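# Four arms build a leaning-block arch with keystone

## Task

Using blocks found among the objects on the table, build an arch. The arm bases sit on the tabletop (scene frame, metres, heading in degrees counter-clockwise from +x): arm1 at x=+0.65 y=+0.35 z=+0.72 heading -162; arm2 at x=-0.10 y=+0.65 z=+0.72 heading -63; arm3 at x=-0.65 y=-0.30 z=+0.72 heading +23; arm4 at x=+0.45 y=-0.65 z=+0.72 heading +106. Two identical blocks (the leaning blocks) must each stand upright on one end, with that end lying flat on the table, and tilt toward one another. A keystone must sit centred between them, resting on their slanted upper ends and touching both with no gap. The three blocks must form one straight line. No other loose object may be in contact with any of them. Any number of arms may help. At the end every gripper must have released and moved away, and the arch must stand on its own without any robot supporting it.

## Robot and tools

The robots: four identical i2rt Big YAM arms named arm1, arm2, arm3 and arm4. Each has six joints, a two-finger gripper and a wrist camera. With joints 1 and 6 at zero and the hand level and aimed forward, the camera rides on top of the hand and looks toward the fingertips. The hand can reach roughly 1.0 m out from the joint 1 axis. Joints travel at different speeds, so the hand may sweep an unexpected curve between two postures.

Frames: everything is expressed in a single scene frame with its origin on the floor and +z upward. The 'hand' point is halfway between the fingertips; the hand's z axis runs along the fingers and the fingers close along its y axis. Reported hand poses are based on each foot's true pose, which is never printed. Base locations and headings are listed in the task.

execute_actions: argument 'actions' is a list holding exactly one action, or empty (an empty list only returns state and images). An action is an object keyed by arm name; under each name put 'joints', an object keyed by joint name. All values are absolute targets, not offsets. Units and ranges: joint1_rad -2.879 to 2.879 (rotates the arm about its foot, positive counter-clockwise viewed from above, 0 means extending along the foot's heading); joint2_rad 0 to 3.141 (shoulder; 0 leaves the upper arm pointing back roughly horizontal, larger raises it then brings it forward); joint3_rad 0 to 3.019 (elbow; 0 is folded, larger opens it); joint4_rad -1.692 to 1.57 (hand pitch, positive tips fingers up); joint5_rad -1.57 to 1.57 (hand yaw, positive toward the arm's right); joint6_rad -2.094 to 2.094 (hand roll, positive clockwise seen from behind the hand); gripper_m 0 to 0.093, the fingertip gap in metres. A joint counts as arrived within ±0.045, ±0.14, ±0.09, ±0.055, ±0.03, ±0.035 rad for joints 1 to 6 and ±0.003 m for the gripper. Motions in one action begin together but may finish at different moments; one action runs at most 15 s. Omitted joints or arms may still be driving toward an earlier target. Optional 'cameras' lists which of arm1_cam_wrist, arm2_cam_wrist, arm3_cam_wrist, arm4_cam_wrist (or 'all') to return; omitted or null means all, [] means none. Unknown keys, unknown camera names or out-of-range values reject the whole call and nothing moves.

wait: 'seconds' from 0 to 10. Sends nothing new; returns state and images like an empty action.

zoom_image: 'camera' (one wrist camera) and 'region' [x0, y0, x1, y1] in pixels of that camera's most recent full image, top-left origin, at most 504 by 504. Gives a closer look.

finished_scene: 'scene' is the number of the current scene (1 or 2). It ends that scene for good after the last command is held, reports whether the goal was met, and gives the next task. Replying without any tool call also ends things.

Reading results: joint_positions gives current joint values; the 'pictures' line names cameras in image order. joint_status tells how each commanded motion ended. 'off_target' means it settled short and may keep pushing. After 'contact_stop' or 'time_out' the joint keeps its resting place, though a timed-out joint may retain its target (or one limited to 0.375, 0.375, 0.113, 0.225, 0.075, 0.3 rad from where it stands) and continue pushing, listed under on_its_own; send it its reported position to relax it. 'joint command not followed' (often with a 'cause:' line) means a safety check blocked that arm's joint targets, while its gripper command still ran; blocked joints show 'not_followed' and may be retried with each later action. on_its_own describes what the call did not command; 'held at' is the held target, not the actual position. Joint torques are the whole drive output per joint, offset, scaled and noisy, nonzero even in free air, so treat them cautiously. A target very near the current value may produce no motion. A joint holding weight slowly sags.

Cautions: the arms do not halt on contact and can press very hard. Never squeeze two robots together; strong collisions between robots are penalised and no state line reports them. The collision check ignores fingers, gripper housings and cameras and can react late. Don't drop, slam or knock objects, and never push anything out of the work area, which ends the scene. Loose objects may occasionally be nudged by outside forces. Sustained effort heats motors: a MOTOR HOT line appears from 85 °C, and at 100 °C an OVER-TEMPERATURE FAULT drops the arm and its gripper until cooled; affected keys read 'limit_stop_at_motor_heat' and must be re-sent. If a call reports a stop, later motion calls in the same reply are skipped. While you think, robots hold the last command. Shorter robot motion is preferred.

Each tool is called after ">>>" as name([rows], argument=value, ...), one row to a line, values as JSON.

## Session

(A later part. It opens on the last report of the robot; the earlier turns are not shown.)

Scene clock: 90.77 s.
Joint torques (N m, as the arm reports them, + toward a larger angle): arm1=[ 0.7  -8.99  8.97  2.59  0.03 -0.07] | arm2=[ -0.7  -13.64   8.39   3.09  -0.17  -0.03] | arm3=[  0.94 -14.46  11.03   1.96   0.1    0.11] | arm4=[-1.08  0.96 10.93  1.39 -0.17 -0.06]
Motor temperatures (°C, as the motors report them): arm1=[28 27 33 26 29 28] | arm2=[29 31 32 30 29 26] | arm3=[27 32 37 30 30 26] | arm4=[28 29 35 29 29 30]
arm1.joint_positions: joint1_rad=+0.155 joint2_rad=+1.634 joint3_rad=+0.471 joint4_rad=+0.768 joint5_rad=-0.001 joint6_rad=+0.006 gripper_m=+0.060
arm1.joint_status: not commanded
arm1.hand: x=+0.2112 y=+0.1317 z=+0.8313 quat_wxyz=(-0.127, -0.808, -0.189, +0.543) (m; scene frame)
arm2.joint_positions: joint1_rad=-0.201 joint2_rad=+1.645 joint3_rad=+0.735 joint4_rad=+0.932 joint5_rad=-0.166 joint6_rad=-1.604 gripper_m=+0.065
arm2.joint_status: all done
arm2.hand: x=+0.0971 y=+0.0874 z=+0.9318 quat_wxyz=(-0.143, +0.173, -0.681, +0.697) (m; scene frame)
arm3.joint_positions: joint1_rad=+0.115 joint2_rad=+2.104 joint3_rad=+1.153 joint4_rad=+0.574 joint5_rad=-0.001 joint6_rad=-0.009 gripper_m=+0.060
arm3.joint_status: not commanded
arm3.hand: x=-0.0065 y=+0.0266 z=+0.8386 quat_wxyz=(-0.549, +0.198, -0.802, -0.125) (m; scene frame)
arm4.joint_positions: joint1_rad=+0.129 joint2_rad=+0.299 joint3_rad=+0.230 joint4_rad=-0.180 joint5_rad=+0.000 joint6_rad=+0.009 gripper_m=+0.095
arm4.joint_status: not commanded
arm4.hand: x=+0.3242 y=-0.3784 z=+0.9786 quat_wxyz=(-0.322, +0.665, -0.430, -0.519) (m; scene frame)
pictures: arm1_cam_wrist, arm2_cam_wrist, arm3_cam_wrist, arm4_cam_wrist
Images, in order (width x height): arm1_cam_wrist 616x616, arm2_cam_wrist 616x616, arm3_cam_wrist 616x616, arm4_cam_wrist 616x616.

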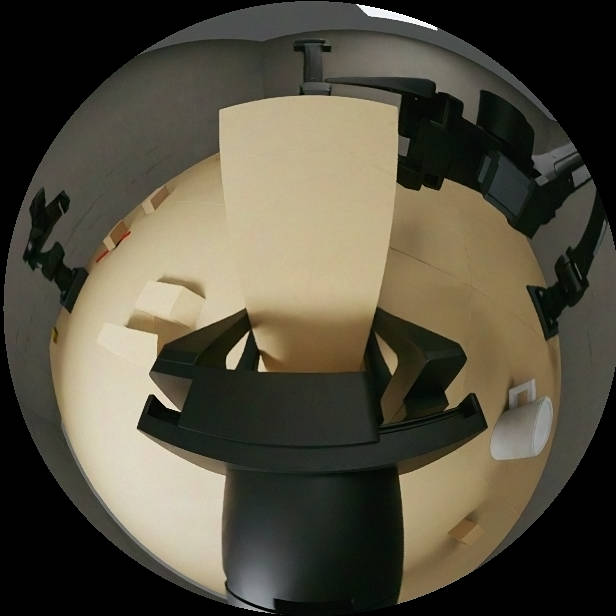

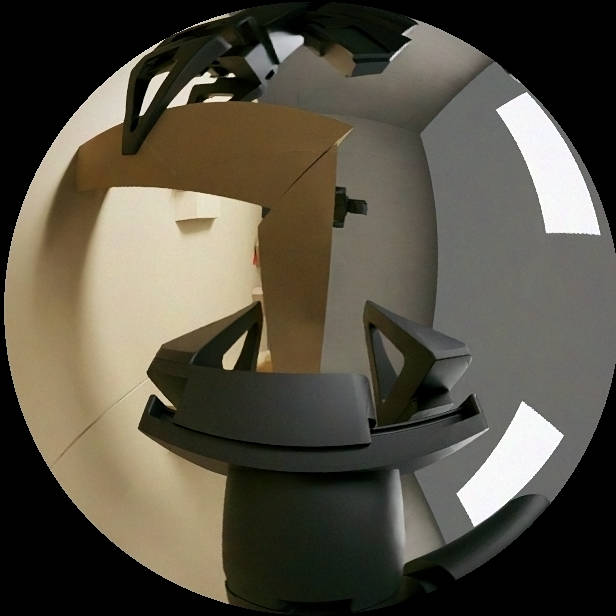

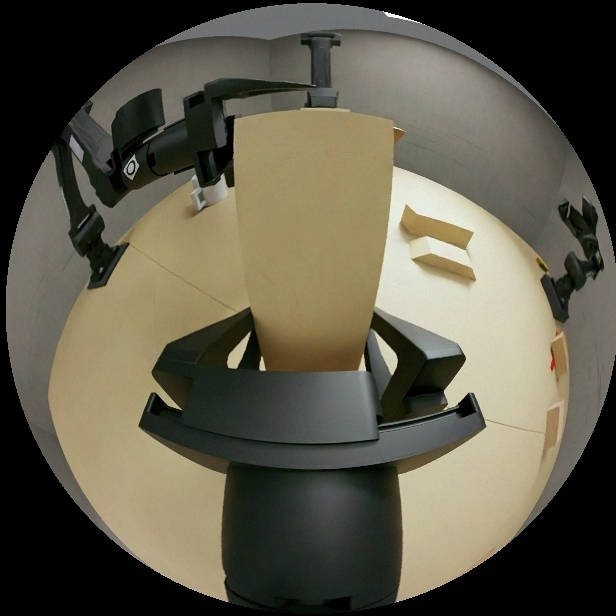

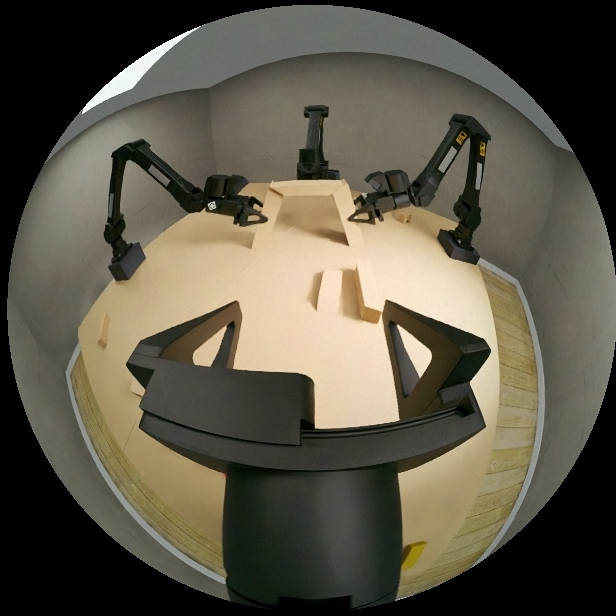

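>>> execute_actions([
  {"arm2":{"joints":{"gripper_m":0.02}}},
], cameras=[])

>>> execute_actions([
  {"arm3":{"joints":{"joint3_rad":1.225}}},
])

>>> zoom_image(camera="arm4_cam_wrist", region=[240,160,380,260])

Scene clock: 91.77 s.
Joint torques (N m, as the arm reports them, + toward a larger angle): arm1=[ 0.69 -8.99  8.91  2.64  0.04 -0.07] | arm2=[ -0.68 -13.94   8.42   3.06  -0.16  -0.03] | arm3=[  1.67 -15.18  10.92   1.68   0.06   0.08] | arm4=[-1.17  0.53 10.95  1.28 -0.22 -0.05]
Motor temperatures (°C, as the motors report them): arm1=[28 27 33 26 29 28] | arm2=[29 30 32 30 29 26] | arm3=[27 32 37 30 30 26] | arm4=[28 29 35 29 29 30]
arm1.joint_positions: joint1_rad=+0.155 joint2_rad=+1.634 joint3_rad=+0.471 joint4_rad=+0.769 joint5_rad=-0.001 joint6_rad=+0.006 gripper_m=+0.060
arm1.joint_status: not commanded
arm1.hand: x=+0.2112 y=+0.1317 z=+0.8314 quat_wxyz=(-0.127, -0.808, -0.189, +0.543) (m; scene frame)
arm2.joint_positions: joint1_rad=-0.201 joint2_rad=+1.645 joint3_rad=+0.735 joint4_rad=+0.933 joint5_rad=-0.166 joint6_rad=-1.605 gripper_m=+0.033
arm2.joint_status: gripper_m off_target (ended at +0.033, target +0.020)
arm2.hand: x=+0.0973 y=+0.0875 z=+0.9319 quat_wxyz=(-0.143, +0.174, -0.681, +0.697) (m; scene frame)
arm3.joint_positions: joint1_rad=+0.115 joint2_rad=+2.104 joint3_rad=+1.153 joint4_rad=+0.574 joint5_rad=-0.001 joint6_rad=-0.009 gripper_m=+0.060
arm3.joint_status: not commanded
arm3.hand: x=-0.0064 y=+0.0266 z=+0.8386 quat_wxyz=(-0.549, +0.198, -0.802, -0.125) (m; scene frame)
arm4.joint_positions: joint1_rad=+0.129 joint2_rad=+0.299 joint3_rad=+0.230 joint4_rad=-0.180 joint5_rad=+0.000 joint6_rad=+0.009 gripper_m=+0.095
arm4.joint_status: not commanded
arm4.hand: x=+0.3242 y=-0.3784 z=+0.9786 quat_wxyz=(-0.322, +0.665, -0.430, -0.519) (m; scene frame)
pictures: none
No camera images: the call's "cameras" was empty. Leave "cameras" out to get every camera's image.

Scene clock: 92.30 s.
Joint torques (N m, as the arm reports them, + toward a larger angle): arm1=[ 0.66 -8.79  9.01  2.62  0.03 -0.08] | arm2=[ -0.73 -13.51   8.36   3.04  -0.14  -0.01] | arm3=[  2.19 -16.28  11.57   1.96   0.14   0.18] | arm4=[-0.94  0.96 11.03  1.34 -0.15 -0.02]
Motor temperatures (°C, as the motors report them): arm1=[28 27 33 26 29 28] | arm2=[29 30 32 30 29 26] | arm3=[27 32 37 30 30 26] | arm4=[28 29 35 29 29 30]
arm1.joint_positions: joint1_rad=+0.155 joint2_rad=+1.634 joint3_rad=+0.471 joint4_rad=+0.769 joint5_rad=-0.001 joint6_rad=+0.006 gripper_m=+0.060
arm1.joint_status: not commanded
arm1.hand: x=+0.2112 y=+0.1317 z=+0.8314 quat_wxyz=(-0.127, -0.808, -0.189, +0.543) (m; scene frame)
arm2.joint_positions: joint1_rad=-0.201 joint2_rad=+1.645 joint3_rad=+0.735 joint4_rad=+0.933 joint5_rad=-0.166 joint6_rad=-1.605 gripper_m=+0.033
arm2.joint_status: not commanded
arm2.hand: x=+0.0976 y=+0.0876 z=+0.9319 quat_wxyz=(-0.143, +0.174, -0.681, +0.697) (m; scene frame)
arm3.joint_positions: joint1_rad=+0.115 joint2_rad=+2.114 joint3_rad=+1.171 joint4_rad=+0.574 joint5_rad=-0.001 joint6_rad=-0.009 gripper_m=+0.060
arm3.joint_status: all done
arm3.hand: x=-0.0013 y=+0.0292 z=+0.8393 quat_wxyz=(-0.552, +0.198, -0.800, -0.125) (m; scene frame)
arm4.joint_positions: joint1_rad=+0.129 joint2_rad=+0.299 joint3_rad=+0.230 joint4_rad=-0.180 joint5_rad=+0.000 joint6_rad=+0.009 gripper_m=+0.095
arm4.joint_status: not commanded
arm4.hand: x=+0.3242 y=-0.3784 z=+0.9786 quat_wxyz=(-0.322, +0.665, -0.430, -0.519) (m; scene frame)
pictures: arm1_cam_wrist, arm2_cam_wrist, arm3_cam_wrist, arm4_cam_wrist
Images, in order (width x height): arm1_cam_wrist 616x616, arm2_cam_wrist 616x616, arm3_cam_wrist 616x616, arm4_cam_wrist 616x616.

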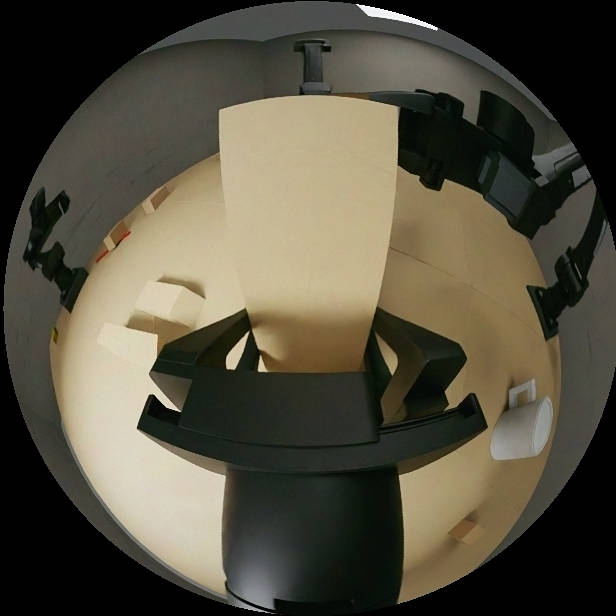

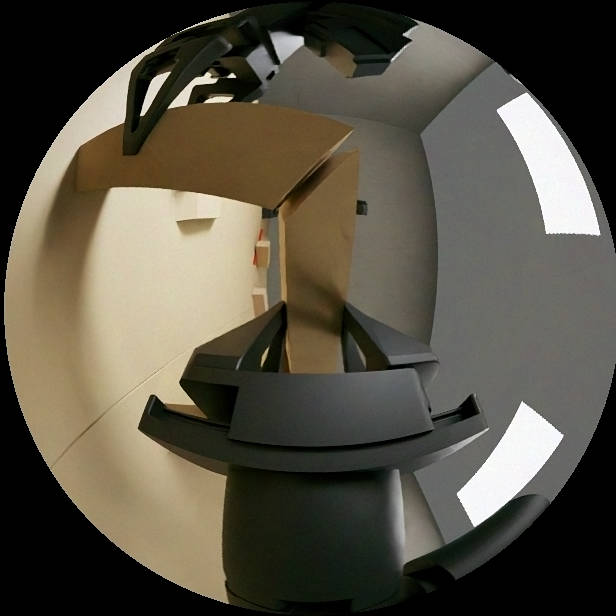

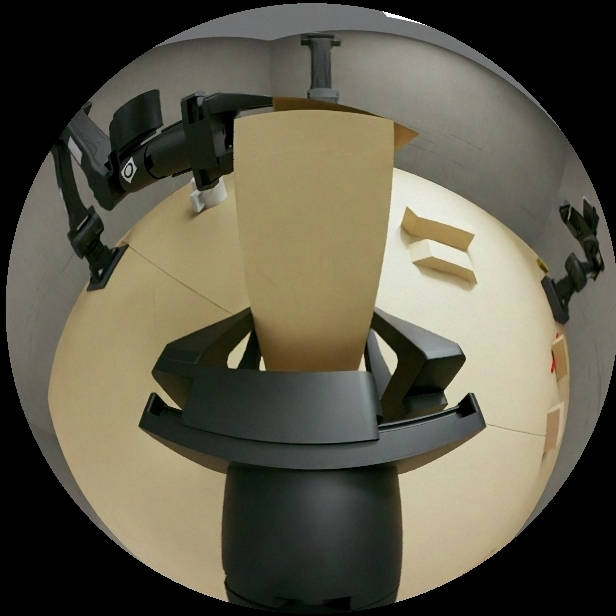

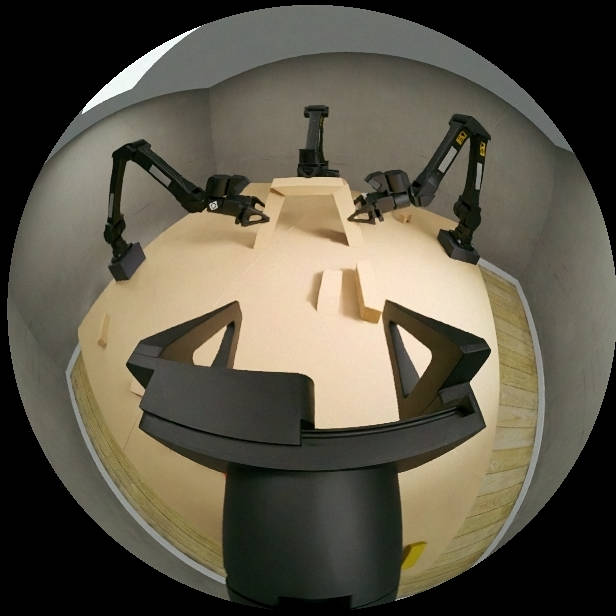

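Region (240, 160, 380, 260) of arm4_cam_wrist's 616x616 image, scaled by 3.600, with more detail than that image has; it fills the top 360 rows of this view, and the rest is white.

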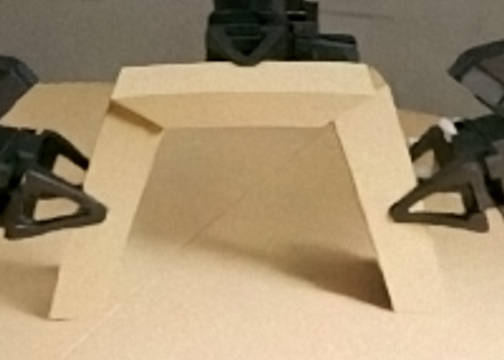

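>>> execute_actions([
  {"arm2":{"joints":{"gripper_m":0.065}}},
])

>>> zoom_image(camera="arm4_cam_wrist", region=[240,160,380,260])

Scene clock: 93.13 s.
Joint torques (N m, as the arm reports them, + toward a larger angle): arm1=[ 0.73 -8.93  8.96  2.61  0.03 -0.07] | arm2=[ -0.73 -13.61   8.34   3.    -0.13  -0.02] | arm3=[  1.16 -15.8   11.6    1.67   0.06   0.09] | arm4=[-0.61  0.55 11.09  1.36 -0.19 -0.02]
Motor temperatures (°C, as the motors report them): arm1=[28 27 33 26 29 28] | arm2=[29 30 32 30 29 26] | arm3=[27 32 37 30 30 26] | arm4=[28 29 35 29 29 30]
arm1.joint_positions: joint1_rad=+0.155 joint2_rad=+1.634 joint3_rad=+0.471 joint4_rad=+0.769 joint5_rad=-0.001 joint6_rad=+0.006 gripper_m=+0.060
arm1.joint_status: not commanded
arm1.hand: x=+0.2112 y=+0.1317 z=+0.8314 quat_wxyz=(-0.127, -0.808, -0.189, +0.543) (m; scene frame)
arm2.joint_positions: joint1_rad=-0.201 joint2_rad=+1.645 joint3_rad=+0.735 joint4_rad=+0.934 joint5_rad=-0.166 joint6_rad=-1.605 gripper_m=+0.065
arm2.joint_status: all done
arm2.hand: x=+0.0977 y=+0.0876 z=+0.9322 quat_wxyz=(-0.143, +0.174, -0.680, +0.698) (m; scene frame)
arm3.joint_positions: joint1_rad=+0.115 joint2_rad=+2.114 joint3_rad=+1.171 joint4_rad=+0.574 joint5_rad=-0.001 joint6_rad=-0.009 gripper_m=+0.060
arm3.joint_status: not commanded
arm3.hand: x=-0.0013 y=+0.0292 z=+0.8393 quat_wxyz=(-0.552, +0.198, -0.800, -0.125) (m; scene frame)
arm4.joint_positions: joint1_rad=+0.129 joint2_rad=+0.299 joint3_rad=+0.230 joint4_rad=-0.180 joint5_rad=+0.000 joint6_rad=+0.009 gripper_m=+0.095
arm4.joint_status: not commanded
arm4.hand: x=+0.3242 y=-0.3784 z=+0.9786 quat_wxyz=(-0.322, +0.665, -0.430, -0.519) (m; scene frame)
pictures: arm1_cam_wrist, arm2_cam_wrist, arm3_cam_wrist, arm4_cam_wrist
Images, in order (width x height): arm1_cam_wrist 616x616, arm2_cam_wrist 616x616, arm3_cam_wrist 616x616, arm4_cam_wrist 616x616.

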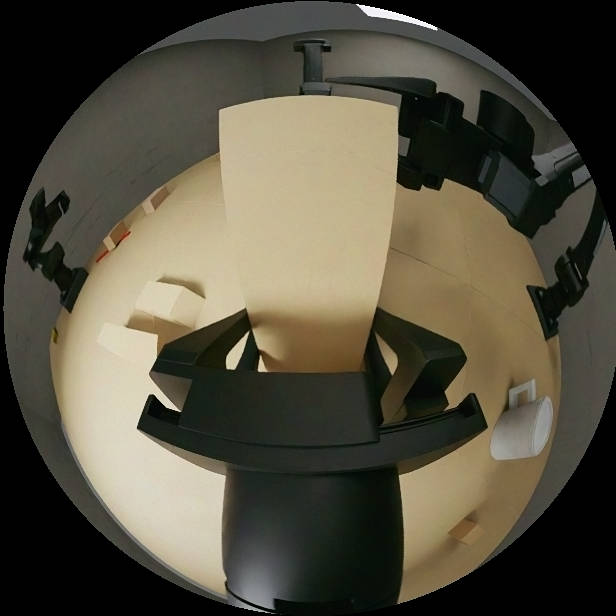

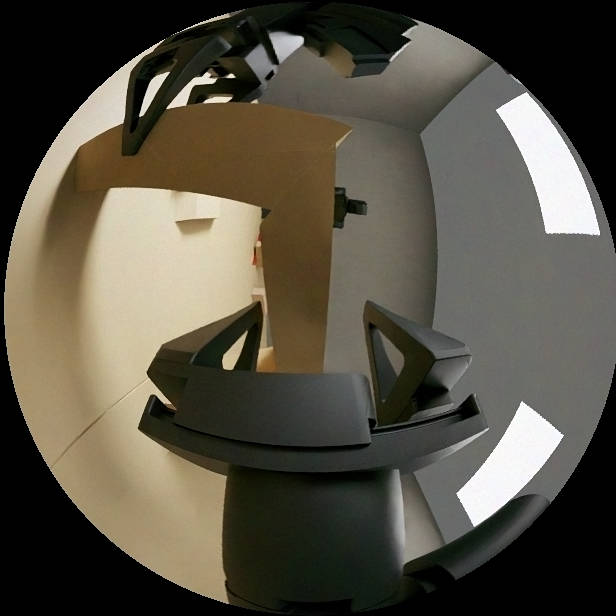

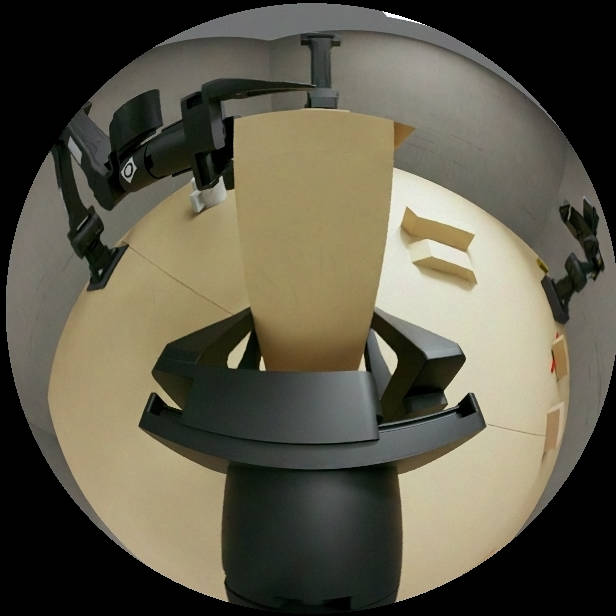

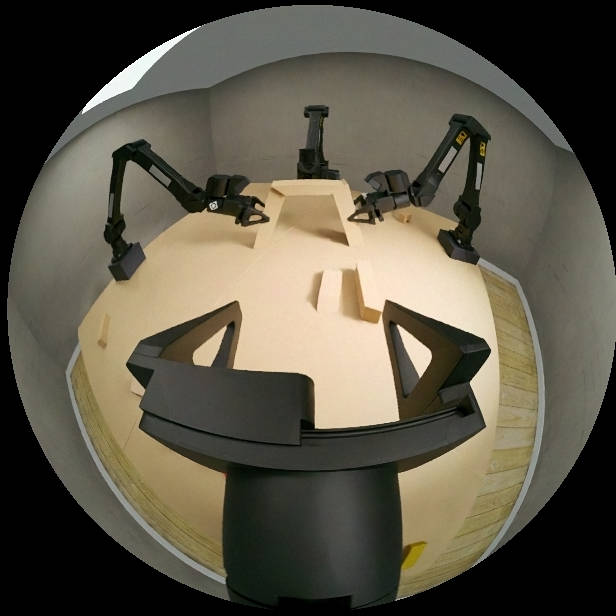

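Region (240, 160, 380, 260) of arm4_cam_wrist's 616x616 image, scaled by 3.600, with more detail than that image has; it fills the top 360 rows of this view, and the rest is white.

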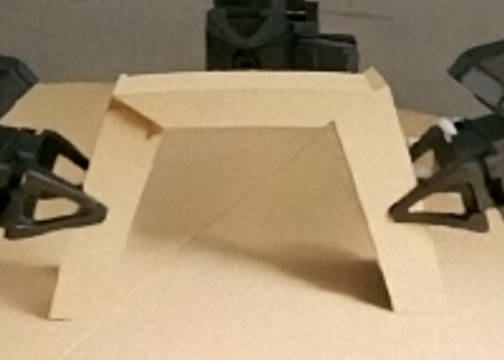

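>>> execute_actions([
  {"arm4":{"joints":{"joint1_rad":0.217,"joint2_rad":1.4,"joint3_rad":1.19,"joint4_rad":0.88,"gripper_m":0.0}}},
], cameras=[])

>>> execute_actions([
  {"arm4":{"joints":{"joint2_rad":1.96}}},
], cameras=["arm4_cam_wrist","arm3_cam_wrist"])

Scene clock: 95.73 s.
Joint torques (N m, as the arm reports them, + toward a larger angle): arm1=[ 0.71 -8.98  8.99  2.58  0.02 -0.07] | arm2=[ -0.7  -13.61   8.32   2.99  -0.14  -0.02] | arm3=[  1.62 -16.23  11.82   1.86   0.12   0.11] | arm4=[ -0.52 -14.05  13.87   1.57  -0.21  -0.03]
Motor temperatures (°C, as the motors report them): arm1=[28 27 33 26 29 28] | arm2=[29 30 31 30 29 26] | arm3=[27 32 37 30 30 26] | arm4=[28 29 36 29 29 30]
arm1.joint_positions: joint1_rad=+0.155 joint2_rad=+1.634 joint3_rad=+0.471 joint4_rad=+0.769 joint5_rad=-0.001 joint6_rad=+0.006 gripper_m=+0.060
arm1.joint_status: not commanded
arm1.hand: x=+0.2112 y=+0.1317 z=+0.8314 quat_wxyz=(-0.127, -0.808, -0.189, +0.543) (m; scene frame)
arm2.joint_positions: joint1_rad=-0.201 joint2_rad=+1.645 joint3_rad=+0.735 joint4_rad=+0.934 joint5_rad=-0.166 joint6_rad=-1.605 gripper_m=+0.065
arm2.joint_status: not commanded
arm2.hand: x=+0.0977 y=+0.0876 z=+0.9322 quat_wxyz=(-0.143, +0.174, -0.680, +0.698) (m; scene frame)
arm3.joint_positions: joint1_rad=+0.115 joint2_rad=+2.114 joint3_rad=+1.171 joint4_rad=+0.574 joint5_rad=-0.001 joint6_rad=-0.009 gripper_m=+0.060
arm3.joint_status: not commanded
arm3.hand: x=-0.0013 y=+0.0292 z=+0.8393 quat_wxyz=(-0.552, +0.198, -0.800, -0.125) (m; scene frame)
arm4.joint_positions: joint1_rad=+0.208 joint2_rad=+1.412 joint3_rad=+1.129 joint4_rad=+0.866 joint5_rad=+0.000 joint6_rad=+0.009 gripper_m=+0.001
arm4.joint_status: all done
arm4.hand: x=+0.1558 y=-0.1232 z=+1.3007 quat_wxyz=(-0.436, +0.409, -0.245, -0.763) (m; scene frame)
pictures: none
No camera images: the call's "cameras" was empty. Leave "cameras" out to get every camera's image.

Scene clock: 97.23 s.
Joint torques (N m, as the arm reports them, + toward a larger angle): arm1=[ 0.76 -8.9   8.94  2.59  0.03 -0.07] | arm2=[ -0.69 -13.67   8.37   2.99  -0.13  -0.02] | arm3=[  1.36 -16.01  11.68   1.88   0.15   0.07] | arm4=[ -0.44 -20.68   8.97   1.68  -0.18  -0.03]
Motor temperatures (°C, as the motors report them): arm1=[28 27 33 26 29 28] | arm2=[29 30 31 30 29 26] | arm3=[27 32 38 30 30 26] | arm4=[28 29 36 29 29 30]
arm1.joint_positions: joint1_rad=+0.155 joint2_rad=+1.634 joint3_rad=+0.471 joint4_rad=+0.769 joint5_rad=-0.001 joint6_rad=+0.006 gripper_m=+0.060
arm1.joint_status: not commanded
arm1.hand: x=+0.2112 y=+0.1317 z=+0.8314 quat_wxyz=(-0.127, -0.808, -0.189, +0.543) (m; scene frame)
arm2.joint_positions: joint1_rad=-0.201 joint2_rad=+1.645 joint3_rad=+0.735 joint4_rad=+0.934 joint5_rad=-0.166 joint6_rad=-1.605 gripper_m=+0.065
arm2.joint_status: not commanded
arm2.hand: x=+0.0977 y=+0.0876 z=+0.9322 quat_wxyz=(-0.143, +0.174, -0.680, +0.698) (m; scene frame)
arm3.joint_positions: joint1_rad=+0.115 joint2_rad=+2.114 joint3_rad=+1.171 joint4_rad=+0.574 joint5_rad=-0.001 joint6_rad=-0.009 gripper_m=+0.060
arm3.joint_status: not commanded
arm3.hand: x=-0.0013 y=+0.0292 z=+0.8393 quat_wxyz=(-0.552, +0.198, -0.800, -0.125) (m; scene frame)
arm4.joint_positions: joint1_rad=+0.208 joint2_rad=+1.966 joint3_rad=+1.165 joint4_rad=+0.872 joint5_rad=+0.000 joint6_rad=+0.009 gripper_m=+0.001
arm4.joint_status: all done
arm4.hand: x=+0.0844 y=-0.0050 z=+0.9525 quat_wxyz=(-0.361, +0.588, -0.350, -0.634) (m; scene frame)
pictures: arm3_cam_wrist, arm4_cam_wrist
Images, in order (width x height): arm3_cam_wrist 616x616, arm4_cam_wrist 616x616.

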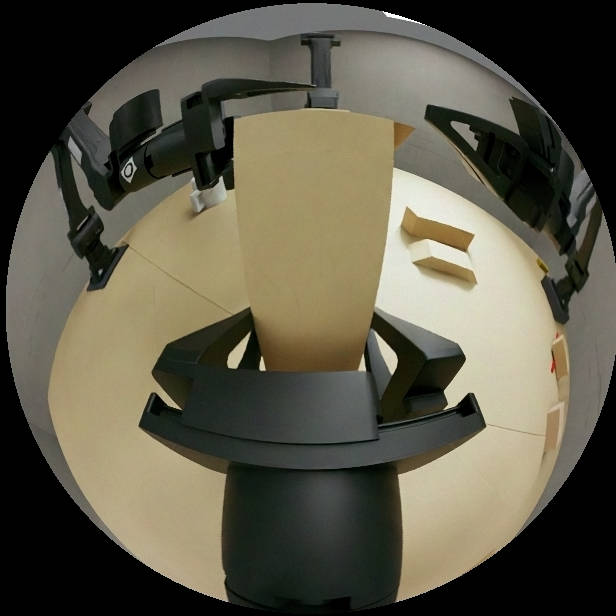

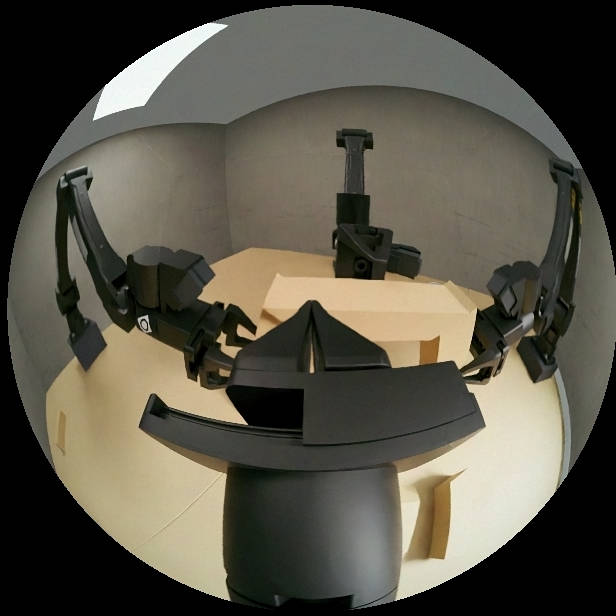

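>>> execute_actions([
  {"arm4":{"joints":{"joint2_rad":2.015}}},
], cameras=[])

Scene clock: 98.13 s.
Joint torques (N m, as the arm reports them, + toward a larger angle): arm1=[ 0.73 -8.92  8.96  2.63  0.03 -0.08] | arm2=[ -0.63 -13.43   8.34   3.02  -0.13  -0.02] | arm3=[  2.1  -17.02  11.65   1.76   0.18   0.16] | arm4=[ -0.7  -21.08   8.67   1.94  -0.15  -0.04]
Motor temperatures (°C, as the motors report them): arm1=[28 27 33 26 29 28] | arm2=[29 30 31 30 29 26] | arm3=[27 32 38 30 30 26] | arm4=[28 29 36 29 29 30]
arm1.joint_positions: joint1_rad=+0.155 joint2_rad=+1.634 joint3_rad=+0.471 joint4_rad=+0.769 joint5_rad=-0.001 joint6_rad=+0.006 gripper_m=+0.060
arm1.joint_status: not commanded
arm1.hand: x=+0.2112 y=+0.1317 z=+0.8314 quat_wxyz=(-0.127, -0.808, -0.189, +0.543) (m; scene frame)
arm2.joint_positions: joint1_rad=-0.201 joint2_rad=+1.645 joint3_rad=+0.735 joint4_rad=+0.934 joint5_rad=-0.166 joint6_rad=-1.605 gripper_m=+0.065
arm2.joint_status: not commanded
arm2.hand: x=+0.0977 y=+0.0876 z=+0.9322 quat_wxyz=(-0.143, +0.174, -0.680, +0.698) (m; scene frame)
arm3.joint_positions: joint1_rad=+0.115 joint2_rad=+2.114 joint3_rad=+1.171 joint4_rad=+0.574 joint5_rad=-0.001 joint6_rad=-0.009 gripper_m=+0.060
arm3.joint_status: not commanded
arm3.hand: x=-0.0013 y=+0.0292 z=+0.8393 quat_wxyz=(-0.552, +0.198, -0.800, -0.125) (m; scene frame)
arm4.joint_positions: joint1_rad=+0.208 joint2_rad=+2.017 joint3_rad=+1.165 joint4_rad=+0.872 joint5_rad=+0.000 joint6_rad=+0.009 gripper_m=+0.001
arm4.joint_status: all done
arm4.hand: x=+0.0830 y=-0.0033 z=+0.9159 quat_wxyz=(-0.352, +0.604, -0.359, -0.619) (m; scene frame)
pictures: none
No camera images: the call's "cameras" was empty. Leave "cameras" out to get every camera's image.

>>> execute_actions([
  {"arm4":{"joints":{"joint2_rad":2.055,"joint3_rad":1.28}}},
], cameras=["arm3_cam_wrist"])

Scene clock: 99.10 s.
Joint torques (N m, as the arm reports them, + toward a larger angle): arm1=[ 0.62 -8.91  8.97  2.61  0.02 -0.07] | arm2=[ -0.78 -13.49   8.34   2.98  -0.13  -0.01] | arm3=[  1.61 -16.17  11.57   1.77   0.11   0.05] | arm4=[ -0.68 -21.2   10.58   1.97  -0.17  -0.02]
Motor temperatures (°C, as the motors report them): arm1=[28 27 33 26 29 28] | arm2=[29 30 31 30 29 26] | arm3=[27 32 38 30 30 26] | arm4=[28 29 36 29 29 30]
arm1.joint_positions: joint1_rad=+0.155 joint2_rad=+1.634 joint3_rad=+0.471 joint4_rad=+0.769 joint5_rad=-0.001 joint6_rad=+0.006 gripper_m=+0.060
arm1.joint_status: not commanded
arm1.hand: x=+0.2112 y=+0.1317 z=+0.8314 quat_wxyz=(-0.127, -0.808, -0.189, +0.543) (m; scene frame)
arm2.joint_positions: joint1_rad=-0.201 joint2_rad=+1.645 joint3_rad=+0.735 joint4_rad=+0.934 joint5_rad=-0.166 joint6_rad=-1.605 gripper_m=+0.065
arm2.joint_status: not commanded
arm2.hand: x=+0.0977 y=+0.0876 z=+0.9322 quat_wxyz=(-0.143, +0.174, -0.680, +0.698) (m; scene frame)
arm3.joint_positions: joint1_rad=+0.115 joint2_rad=+2.114 joint3_rad=+1.171 joint4_rad=+0.574 joint5_rad=-0.001 joint6_rad=-0.009 gripper_m=+0.060
arm3.joint_status: not commanded
arm3.hand: x=-0.0013 y=+0.0292 z=+0.8393 quat_wxyz=(-0.552, +0.198, -0.800, -0.125) (m; scene frame)
arm4.joint_positions: joint1_rad=+0.208 joint2_rad=+2.053 joint3_rad=+1.234 joint4_rad=+0.872 joint5_rad=+0.000 joint6_rad=+0.009 gripper_m=+0.001
arm4.joint_status: all done
arm4.hand: x=+0.0731 y=+0.0142 z=+0.9237 quat_wxyz=(-0.358, +0.594, -0.353, -0.628) (m; scene frame)
pictures: arm3_cam_wrist
Images, in order (width x height): arm3_cam_wrist 616x616.

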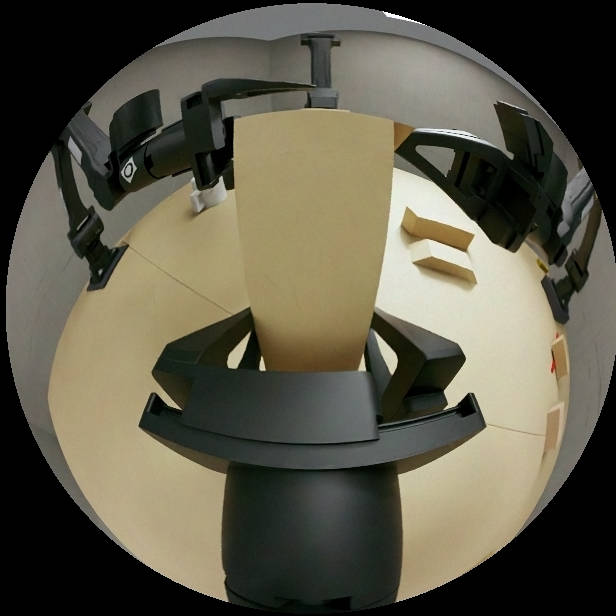

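>>> execute_actions([
  {"arm4":{"joints":{"joint2_rad":2.09,"joint3_rad":1.335}}},
], cameras=["arm3_cam_wrist","arm1_cam_wrist","arm2_cam_wrist"])

Scene clock: 99.87 s.
Joint torques (N m, as the arm reports them, + toward a larger angle): arm1=[ 0.78 -8.9   8.94  2.62  0.03 -0.07] | arm2=[ -0.65 -13.55   8.33   2.95  -0.13  -0.01] | arm3=[  1.52 -16.    11.76   1.74   0.12   0.1 ] | arm4=[ -0.97 -21.32  11.36   1.72  -0.19  -0.02]
Motor temperatures (°C, as the motors report them): arm1=[28 27 33 26 29 28] | arm2=[29 30 31 30 29 26] | arm3=[27 32 38 30 30 26] | arm4=[28 29 36 29 29 30]
arm1.joint_positions: joint1_rad=+0.155 joint2_rad=+1.634 joint3_rad=+0.471 joint4_rad=+0.769 joint5_rad=-0.001 joint6_rad=+0.006 gripper_m=+0.060
arm1.joint_status: not commanded
arm1.hand: x=+0.2111 y=+0.1317 z=+0.8315 quat_wxyz=(-0.127, -0.808, -0.188, +0.543) (m; scene frame)
arm2.joint_positions: joint1_rad=-0.201 joint2_rad=+1.645 joint3_rad=+0.735 joint4_rad=+0.934 joint5_rad=-0.166 joint6_rad=-1.605 gripper_m=+0.065
arm2.joint_status: not commanded
arm2.hand: x=+0.0977 y=+0.0876 z=+0.9322 quat_wxyz=(-0.143, +0.174, -0.680, +0.698) (m; scene frame)
arm3.joint_positions: joint1_rad=+0.115 joint2_rad=+2.114 joint3_rad=+1.171 joint4_rad=+0.574 joint5_rad=-0.001 joint6_rad=-0.010 gripper_m=+0.060
arm3.joint_status: not commanded
arm3.hand: x=-0.0013 y=+0.0292 z=+0.8393 quat_wxyz=(-0.552, +0.198, -0.800, -0.125) (m; scene frame)
arm4.joint_positions: joint1_rad=+0.208 joint2_rad=+2.082 joint3_rad=+1.281 joint4_rad=+0.872 joint5_rad=+0.000 joint6_rad=+0.009 gripper_m=+0.001
arm4.joint_status: all done
arm4.hand: x=+0.0665 y=+0.0260 z=+0.9262 quat_wxyz=(-0.361, +0.588, -0.350, -0.634) (m; scene frame)
pictures: arm1_cam_wrist, arm2_cam_wrist, arm3_cam_wrist
Images, in order (width x height): arm1_cam_wrist 616x616, arm2_cam_wrist 616x616, arm3_cam_wrist 616x616.

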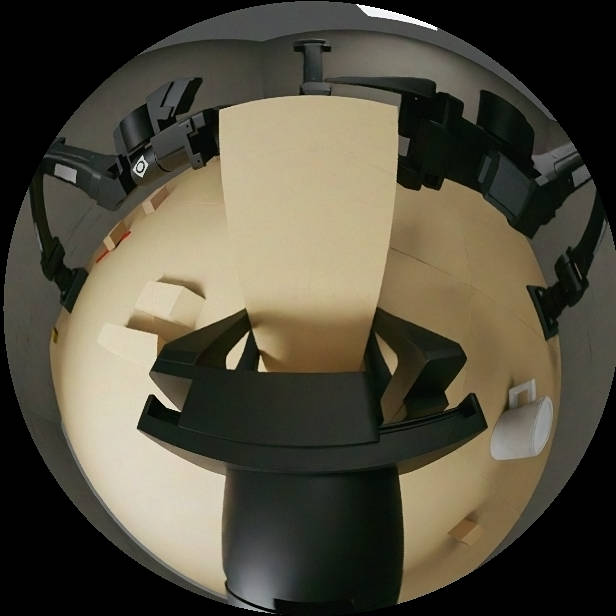

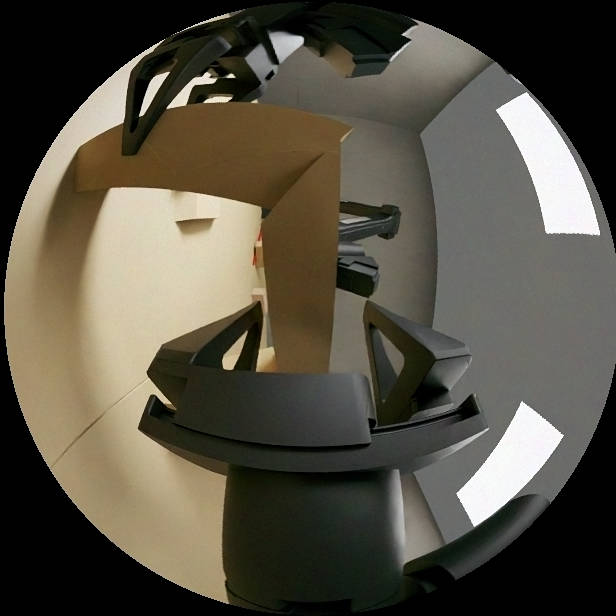

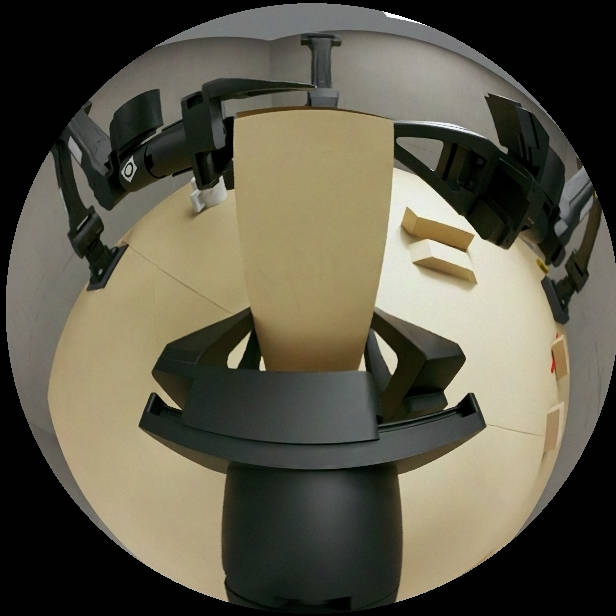

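>>> execute_actions([
  {"arm4":{"joints":{"joint3_rad":1.16,"joint2_rad":2.03}}},
], cameras=[])

>>> execute_actions([
  {"arm4":{"joints":{"joint2_rad":1.5,"joint3_rad":0.52,"joint4_rad":0.75,"joint1_rad":0.13}},"arm2":{"joints":{"gripper_m":0.093}}},
])

>>> zoom_image(camera="arm4_cam_wrist", region=[150,150,470,350])

Scene clock: 101.03 s.
Joint torques (N m, as the arm reports them, + toward a larger angle): arm1=[ 0.66 -8.89  8.95  2.59  0.03 -0.08] | arm2=[ -0.76 -13.6    8.35   3.    -0.13  -0.02] | arm3=[  1.09 -16.23  11.7    1.75   0.09   0.1 ] | arm4=[ -0.66 -21.35   7.18   1.88  -0.15  -0.05]
Motor temperatures (°C, as the motors report them): arm1=[28 27 33 26 29 28] | arm2=[29 30 31 30 29 26] | arm3=[27 32 38 30 30 26] | arm4=[28 29 36 29 29 30]
arm1.joint_positions: joint1_rad=+0.155 joint2_rad=+1.634 joint3_rad=+0.471 joint4_rad=+0.769 joint5_rad=-0.001 joint6_rad=+0.006 gripper_m=+0.060
arm1.joint_status: not commanded
arm1.hand: x=+0.2111 y=+0.1317 z=+0.8315 quat_wxyz=(-0.127, -0.808, -0.188, +0.543) (m; scene frame)
arm2.joint_positions: joint1_rad=-0.201 joint2_rad=+1.645 joint3_rad=+0.735 joint4_rad=+0.934 joint5_rad=-0.166 joint6_rad=-1.605 gripper_m=+0.065
arm2.joint_status: not commanded
arm2.hand: x=+0.0977 y=+0.0876 z=+0.9322 quat_wxyz=(-0.143, +0.174, -0.680, +0.698) (m; scene frame)
arm3.joint_positions: joint1_rad=+0.115 joint2_rad=+2.114 joint3_rad=+1.171 joint4_rad=+0.574 joint5_rad=-0.001 joint6_rad=-0.010 gripper_m=+0.060
arm3.joint_status: not commanded
arm3.hand: x=-0.0013 y=+0.0292 z=+0.8393 quat_wxyz=(-0.552, +0.198, -0.800, -0.125) (m; scene frame)
arm4.joint_positions: joint1_rad=+0.208 joint2_rad=+2.034 joint3_rad=+1.155 joint4_rad=+0.872 joint5_rad=+0.000 joint6_rad=+0.009 gripper_m=+0.001
arm4.joint_status: all done
arm4.hand: x=+0.0842 y=-0.0058 z=+0.8990 quat_wxyz=(-0.347, +0.612, -0.364, -0.611) (m; scene frame)
pictures: none
No camera images: the call's "cameras" was empty. Leave "cameras" out to get every camera's image.

Scene clock: 102.37 s.
Joint torques (N m, as the arm reports them, + toward a larger angle): arm1=[ 0.67 -8.91  8.97  2.59  0.04 -0.07] | arm2=[ -0.73 -13.74   8.32   2.97  -0.14  -0.01] | arm3=[  1.71 -15.93  11.66   1.81   0.12   0.09] | arm4=[ -1.8  -11.22   6.59   1.23  -0.16  -0.06]
Motor temperatures (°C, as the motors report them): arm1=[28 27 33 26 29 28] | arm2=[29 30 31 30 29 26] | arm3=[27 32 38 30 30 26] | arm4=[28 29 35 29 29 30]
arm1.joint_positions: joint1_rad=+0.155 joint2_rad=+1.634 joint3_rad=+0.471 joint4_rad=+0.769 joint5_rad=-0.001 joint6_rad=+0.006 gripper_m=+0.060
arm1.joint_status: not commanded
arm1.hand: x=+0.2111 y=+0.1317 z=+0.8315 quat_wxyz=(-0.127, -0.808, -0.188, +0.543) (m; scene frame)
arm2.joint_positions: joint1_rad=-0.201 joint2_rad=+1.645 joint3_rad=+0.735 joint4_rad=+0.934 joint5_rad=-0.166 joint6_rad=-1.605 gripper_m=+0.093
arm2.joint_status: all done
arm2.hand: x=+0.0977 y=+0.0876 z=+0.9322 quat_wxyz=(-0.143, +0.174, -0.680, +0.698) (m; scene frame)
arm3.joint_positions: joint1_rad=+0.115 joint2_rad=+2.114 joint3_rad=+1.171 joint4_rad=+0.574 joint5_rad=-0.001 joint6_rad=-0.010 gripper_m=+0.060
arm3.joint_status: not commanded
arm3.hand: x=-0.0013 y=+0.0292 z=+0.8393 quat_wxyz=(-0.552, +0.198, -0.800, -0.125) (m; scene frame)
arm4.joint_positions: joint1_rad=+0.125 joint2_rad=+1.498 joint3_rad=+0.512 joint4_rad=+0.752 joint5_rad=+0.000 joint6_rad=+0.009 gripper_m=+0.001
arm4.joint_status: all done
arm4.hand: x=+0.2351 y=-0.1857 z=+0.8947 quat_wxyz=(-0.326, +0.660, -0.429, -0.524) (m; scene frame)
pictures: arm1_cam_wrist, arm2_cam_wrist, arm3_cam_wrist, arm4_cam_wrist
Images, in order (width x height): arm1_cam_wrist 616x616, arm2_cam_wrist 616x616, arm3_cam_wrist 616x616, arm4_cam_wrist 616x616.

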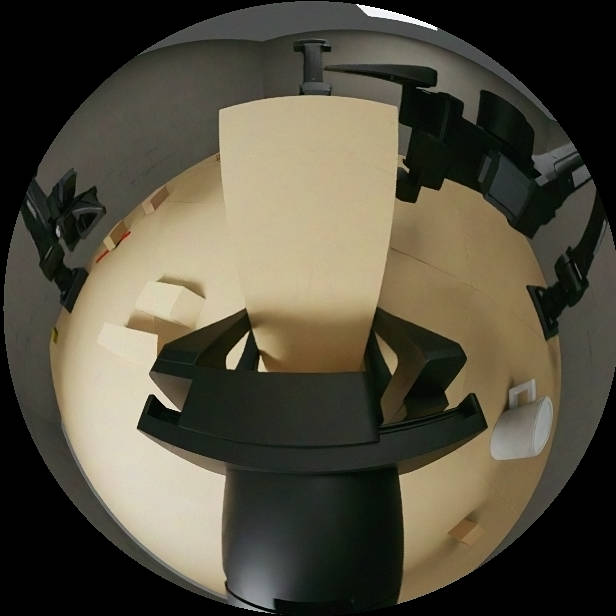

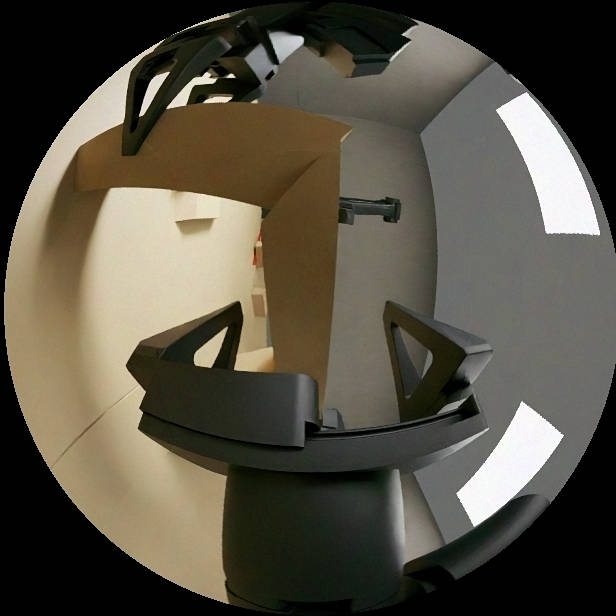

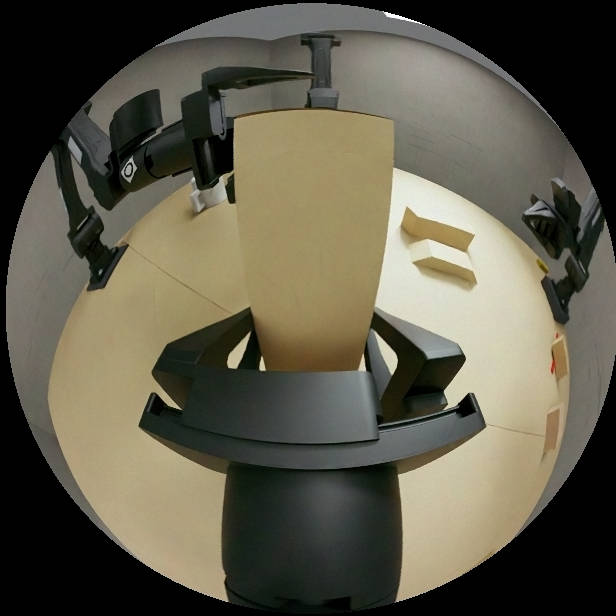

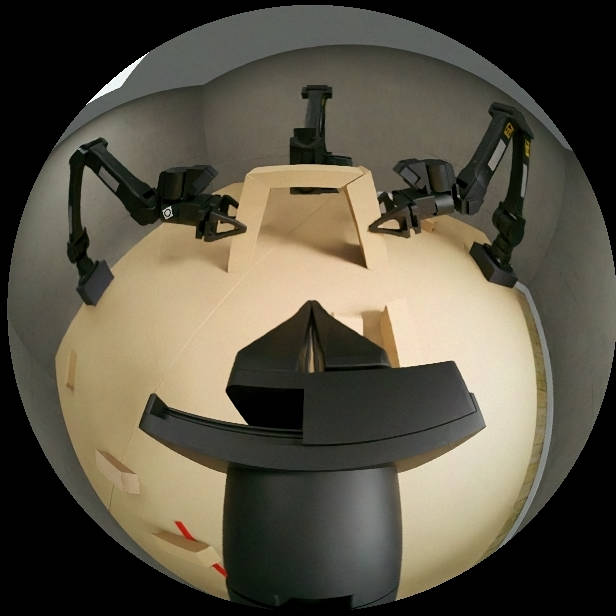

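Region (150, 150, 470, 350) of arm4_cam_wrist's 616x616 image, scaled by 1.575, with more detail than that image has; it fills the top 315 rows of this view, and the rest is white.

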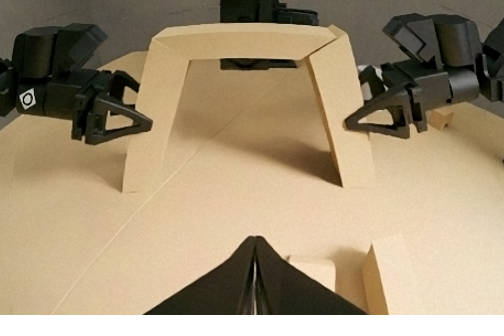

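>>> execute_actions([
  {"arm2":{"joints":{"joint2_rad":1.57,"joint3_rad":0.64}}},
], cameras=["arm2_cam_wrist","arm3_cam_wrist"])

Scene clock: 103.47 s.
Joint torques (N m, as the arm reports them, + toward a larger angle): arm1=[ 0.73 -8.96  8.95  2.59  0.03 -0.07] | arm2=[ -0.87 -13.84   7.37   3.    -0.15  -0.01] | arm3=[  2.   -16.4   11.52   1.72   0.02   0.06] | arm4=[ -1.67 -11.41   6.62   1.48  -0.19  -0.05]
Motor temperatures (°C, as the motors report them): arm1=[28 27 33 26 29 28] | arm2=[29 30 31 30 29 26] | arm3=[27 32 38 30 30 26] | arm4=[28 29 35 29 29 30]
arm1.joint_positions: joint1_rad=+0.155 joint2_rad=+1.634 joint3_rad=+0.471 joint4_rad=+0.769 joint5_rad=-0.001 joint6_rad=+0.006 gripper_m=+0.060
arm1.joint_status: not commanded
arm1.hand: x=+0.2111 y=+0.1317 z=+0.8315 quat_wxyz=(-0.127, -0.808, -0.188, +0.543) (m; scene frame)
arm2.joint_positions: joint1_rad=-0.201 joint2_rad=+1.581 joint3_rad=+0.638 joint4_rad=+0.934 joint5_rad=-0.166 joint6_rad=-1.605 gripper_m=+0.093
arm2.joint_status: all done
arm2.hand: x=+0.0880 y=+0.1202 z=+0.9228 quat_wxyz=(-0.143, +0.175, -0.691, +0.686) (m; scene frame)
arm3.joint_positions: joint1_rad=+0.115 joint2_rad=+2.114 joint3_rad=+1.171 joint4_rad=+0.574 joint5_rad=-0.001 joint6_rad=-0.010 gripper_m=+0.060
arm3.joint_status: not commanded
arm3.hand: x=-0.0013 y=+0.0292 z=+0.8393 quat_wxyz=(-0.552, +0.198, -0.800, -0.125) (m; scene frame)
arm4.joint_positions: joint1_rad=+0.125 joint2_rad=+1.498 joint3_rad=+0.512 joint4_rad=+0.752 joint5_rad=+0.000 joint6_rad=+0.009 gripper_m=+0.001
arm4.joint_status: not commanded
arm4.hand: x=+0.2351 y=-0.1857 z=+0.8947 quat_wxyz=(-0.326, +0.660, -0.429, -0.524) (m; scene frame)
pictures: arm2_cam_wrist, arm3_cam_wrist
Images, in order (width x height): arm2_cam_wrist 616x616, arm3_cam_wrist 616x616.

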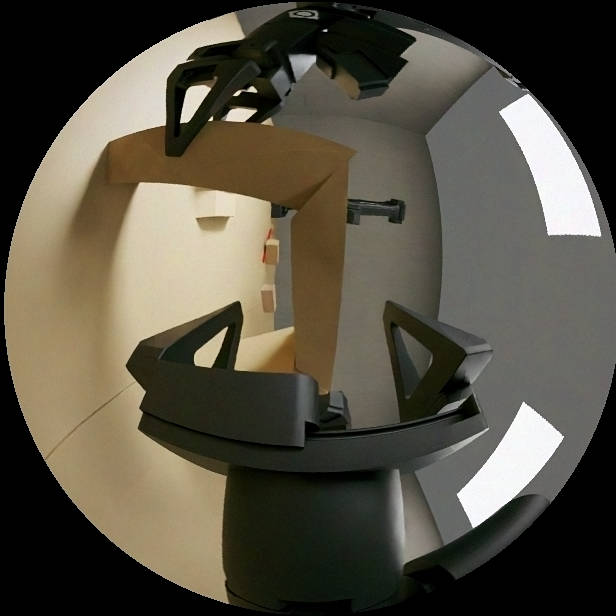

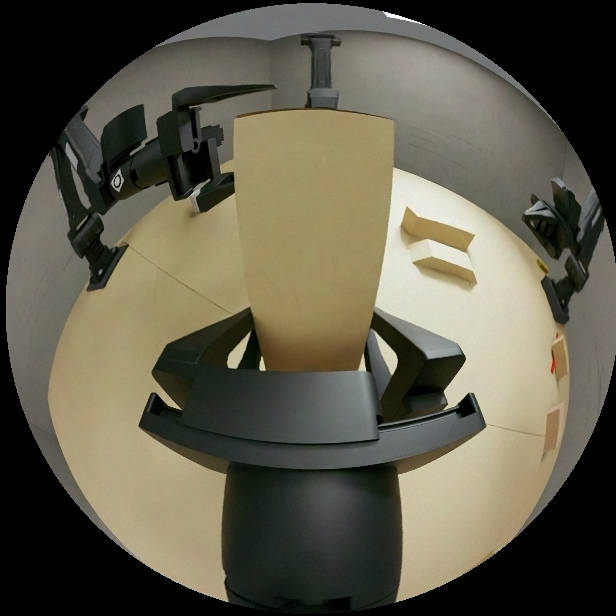

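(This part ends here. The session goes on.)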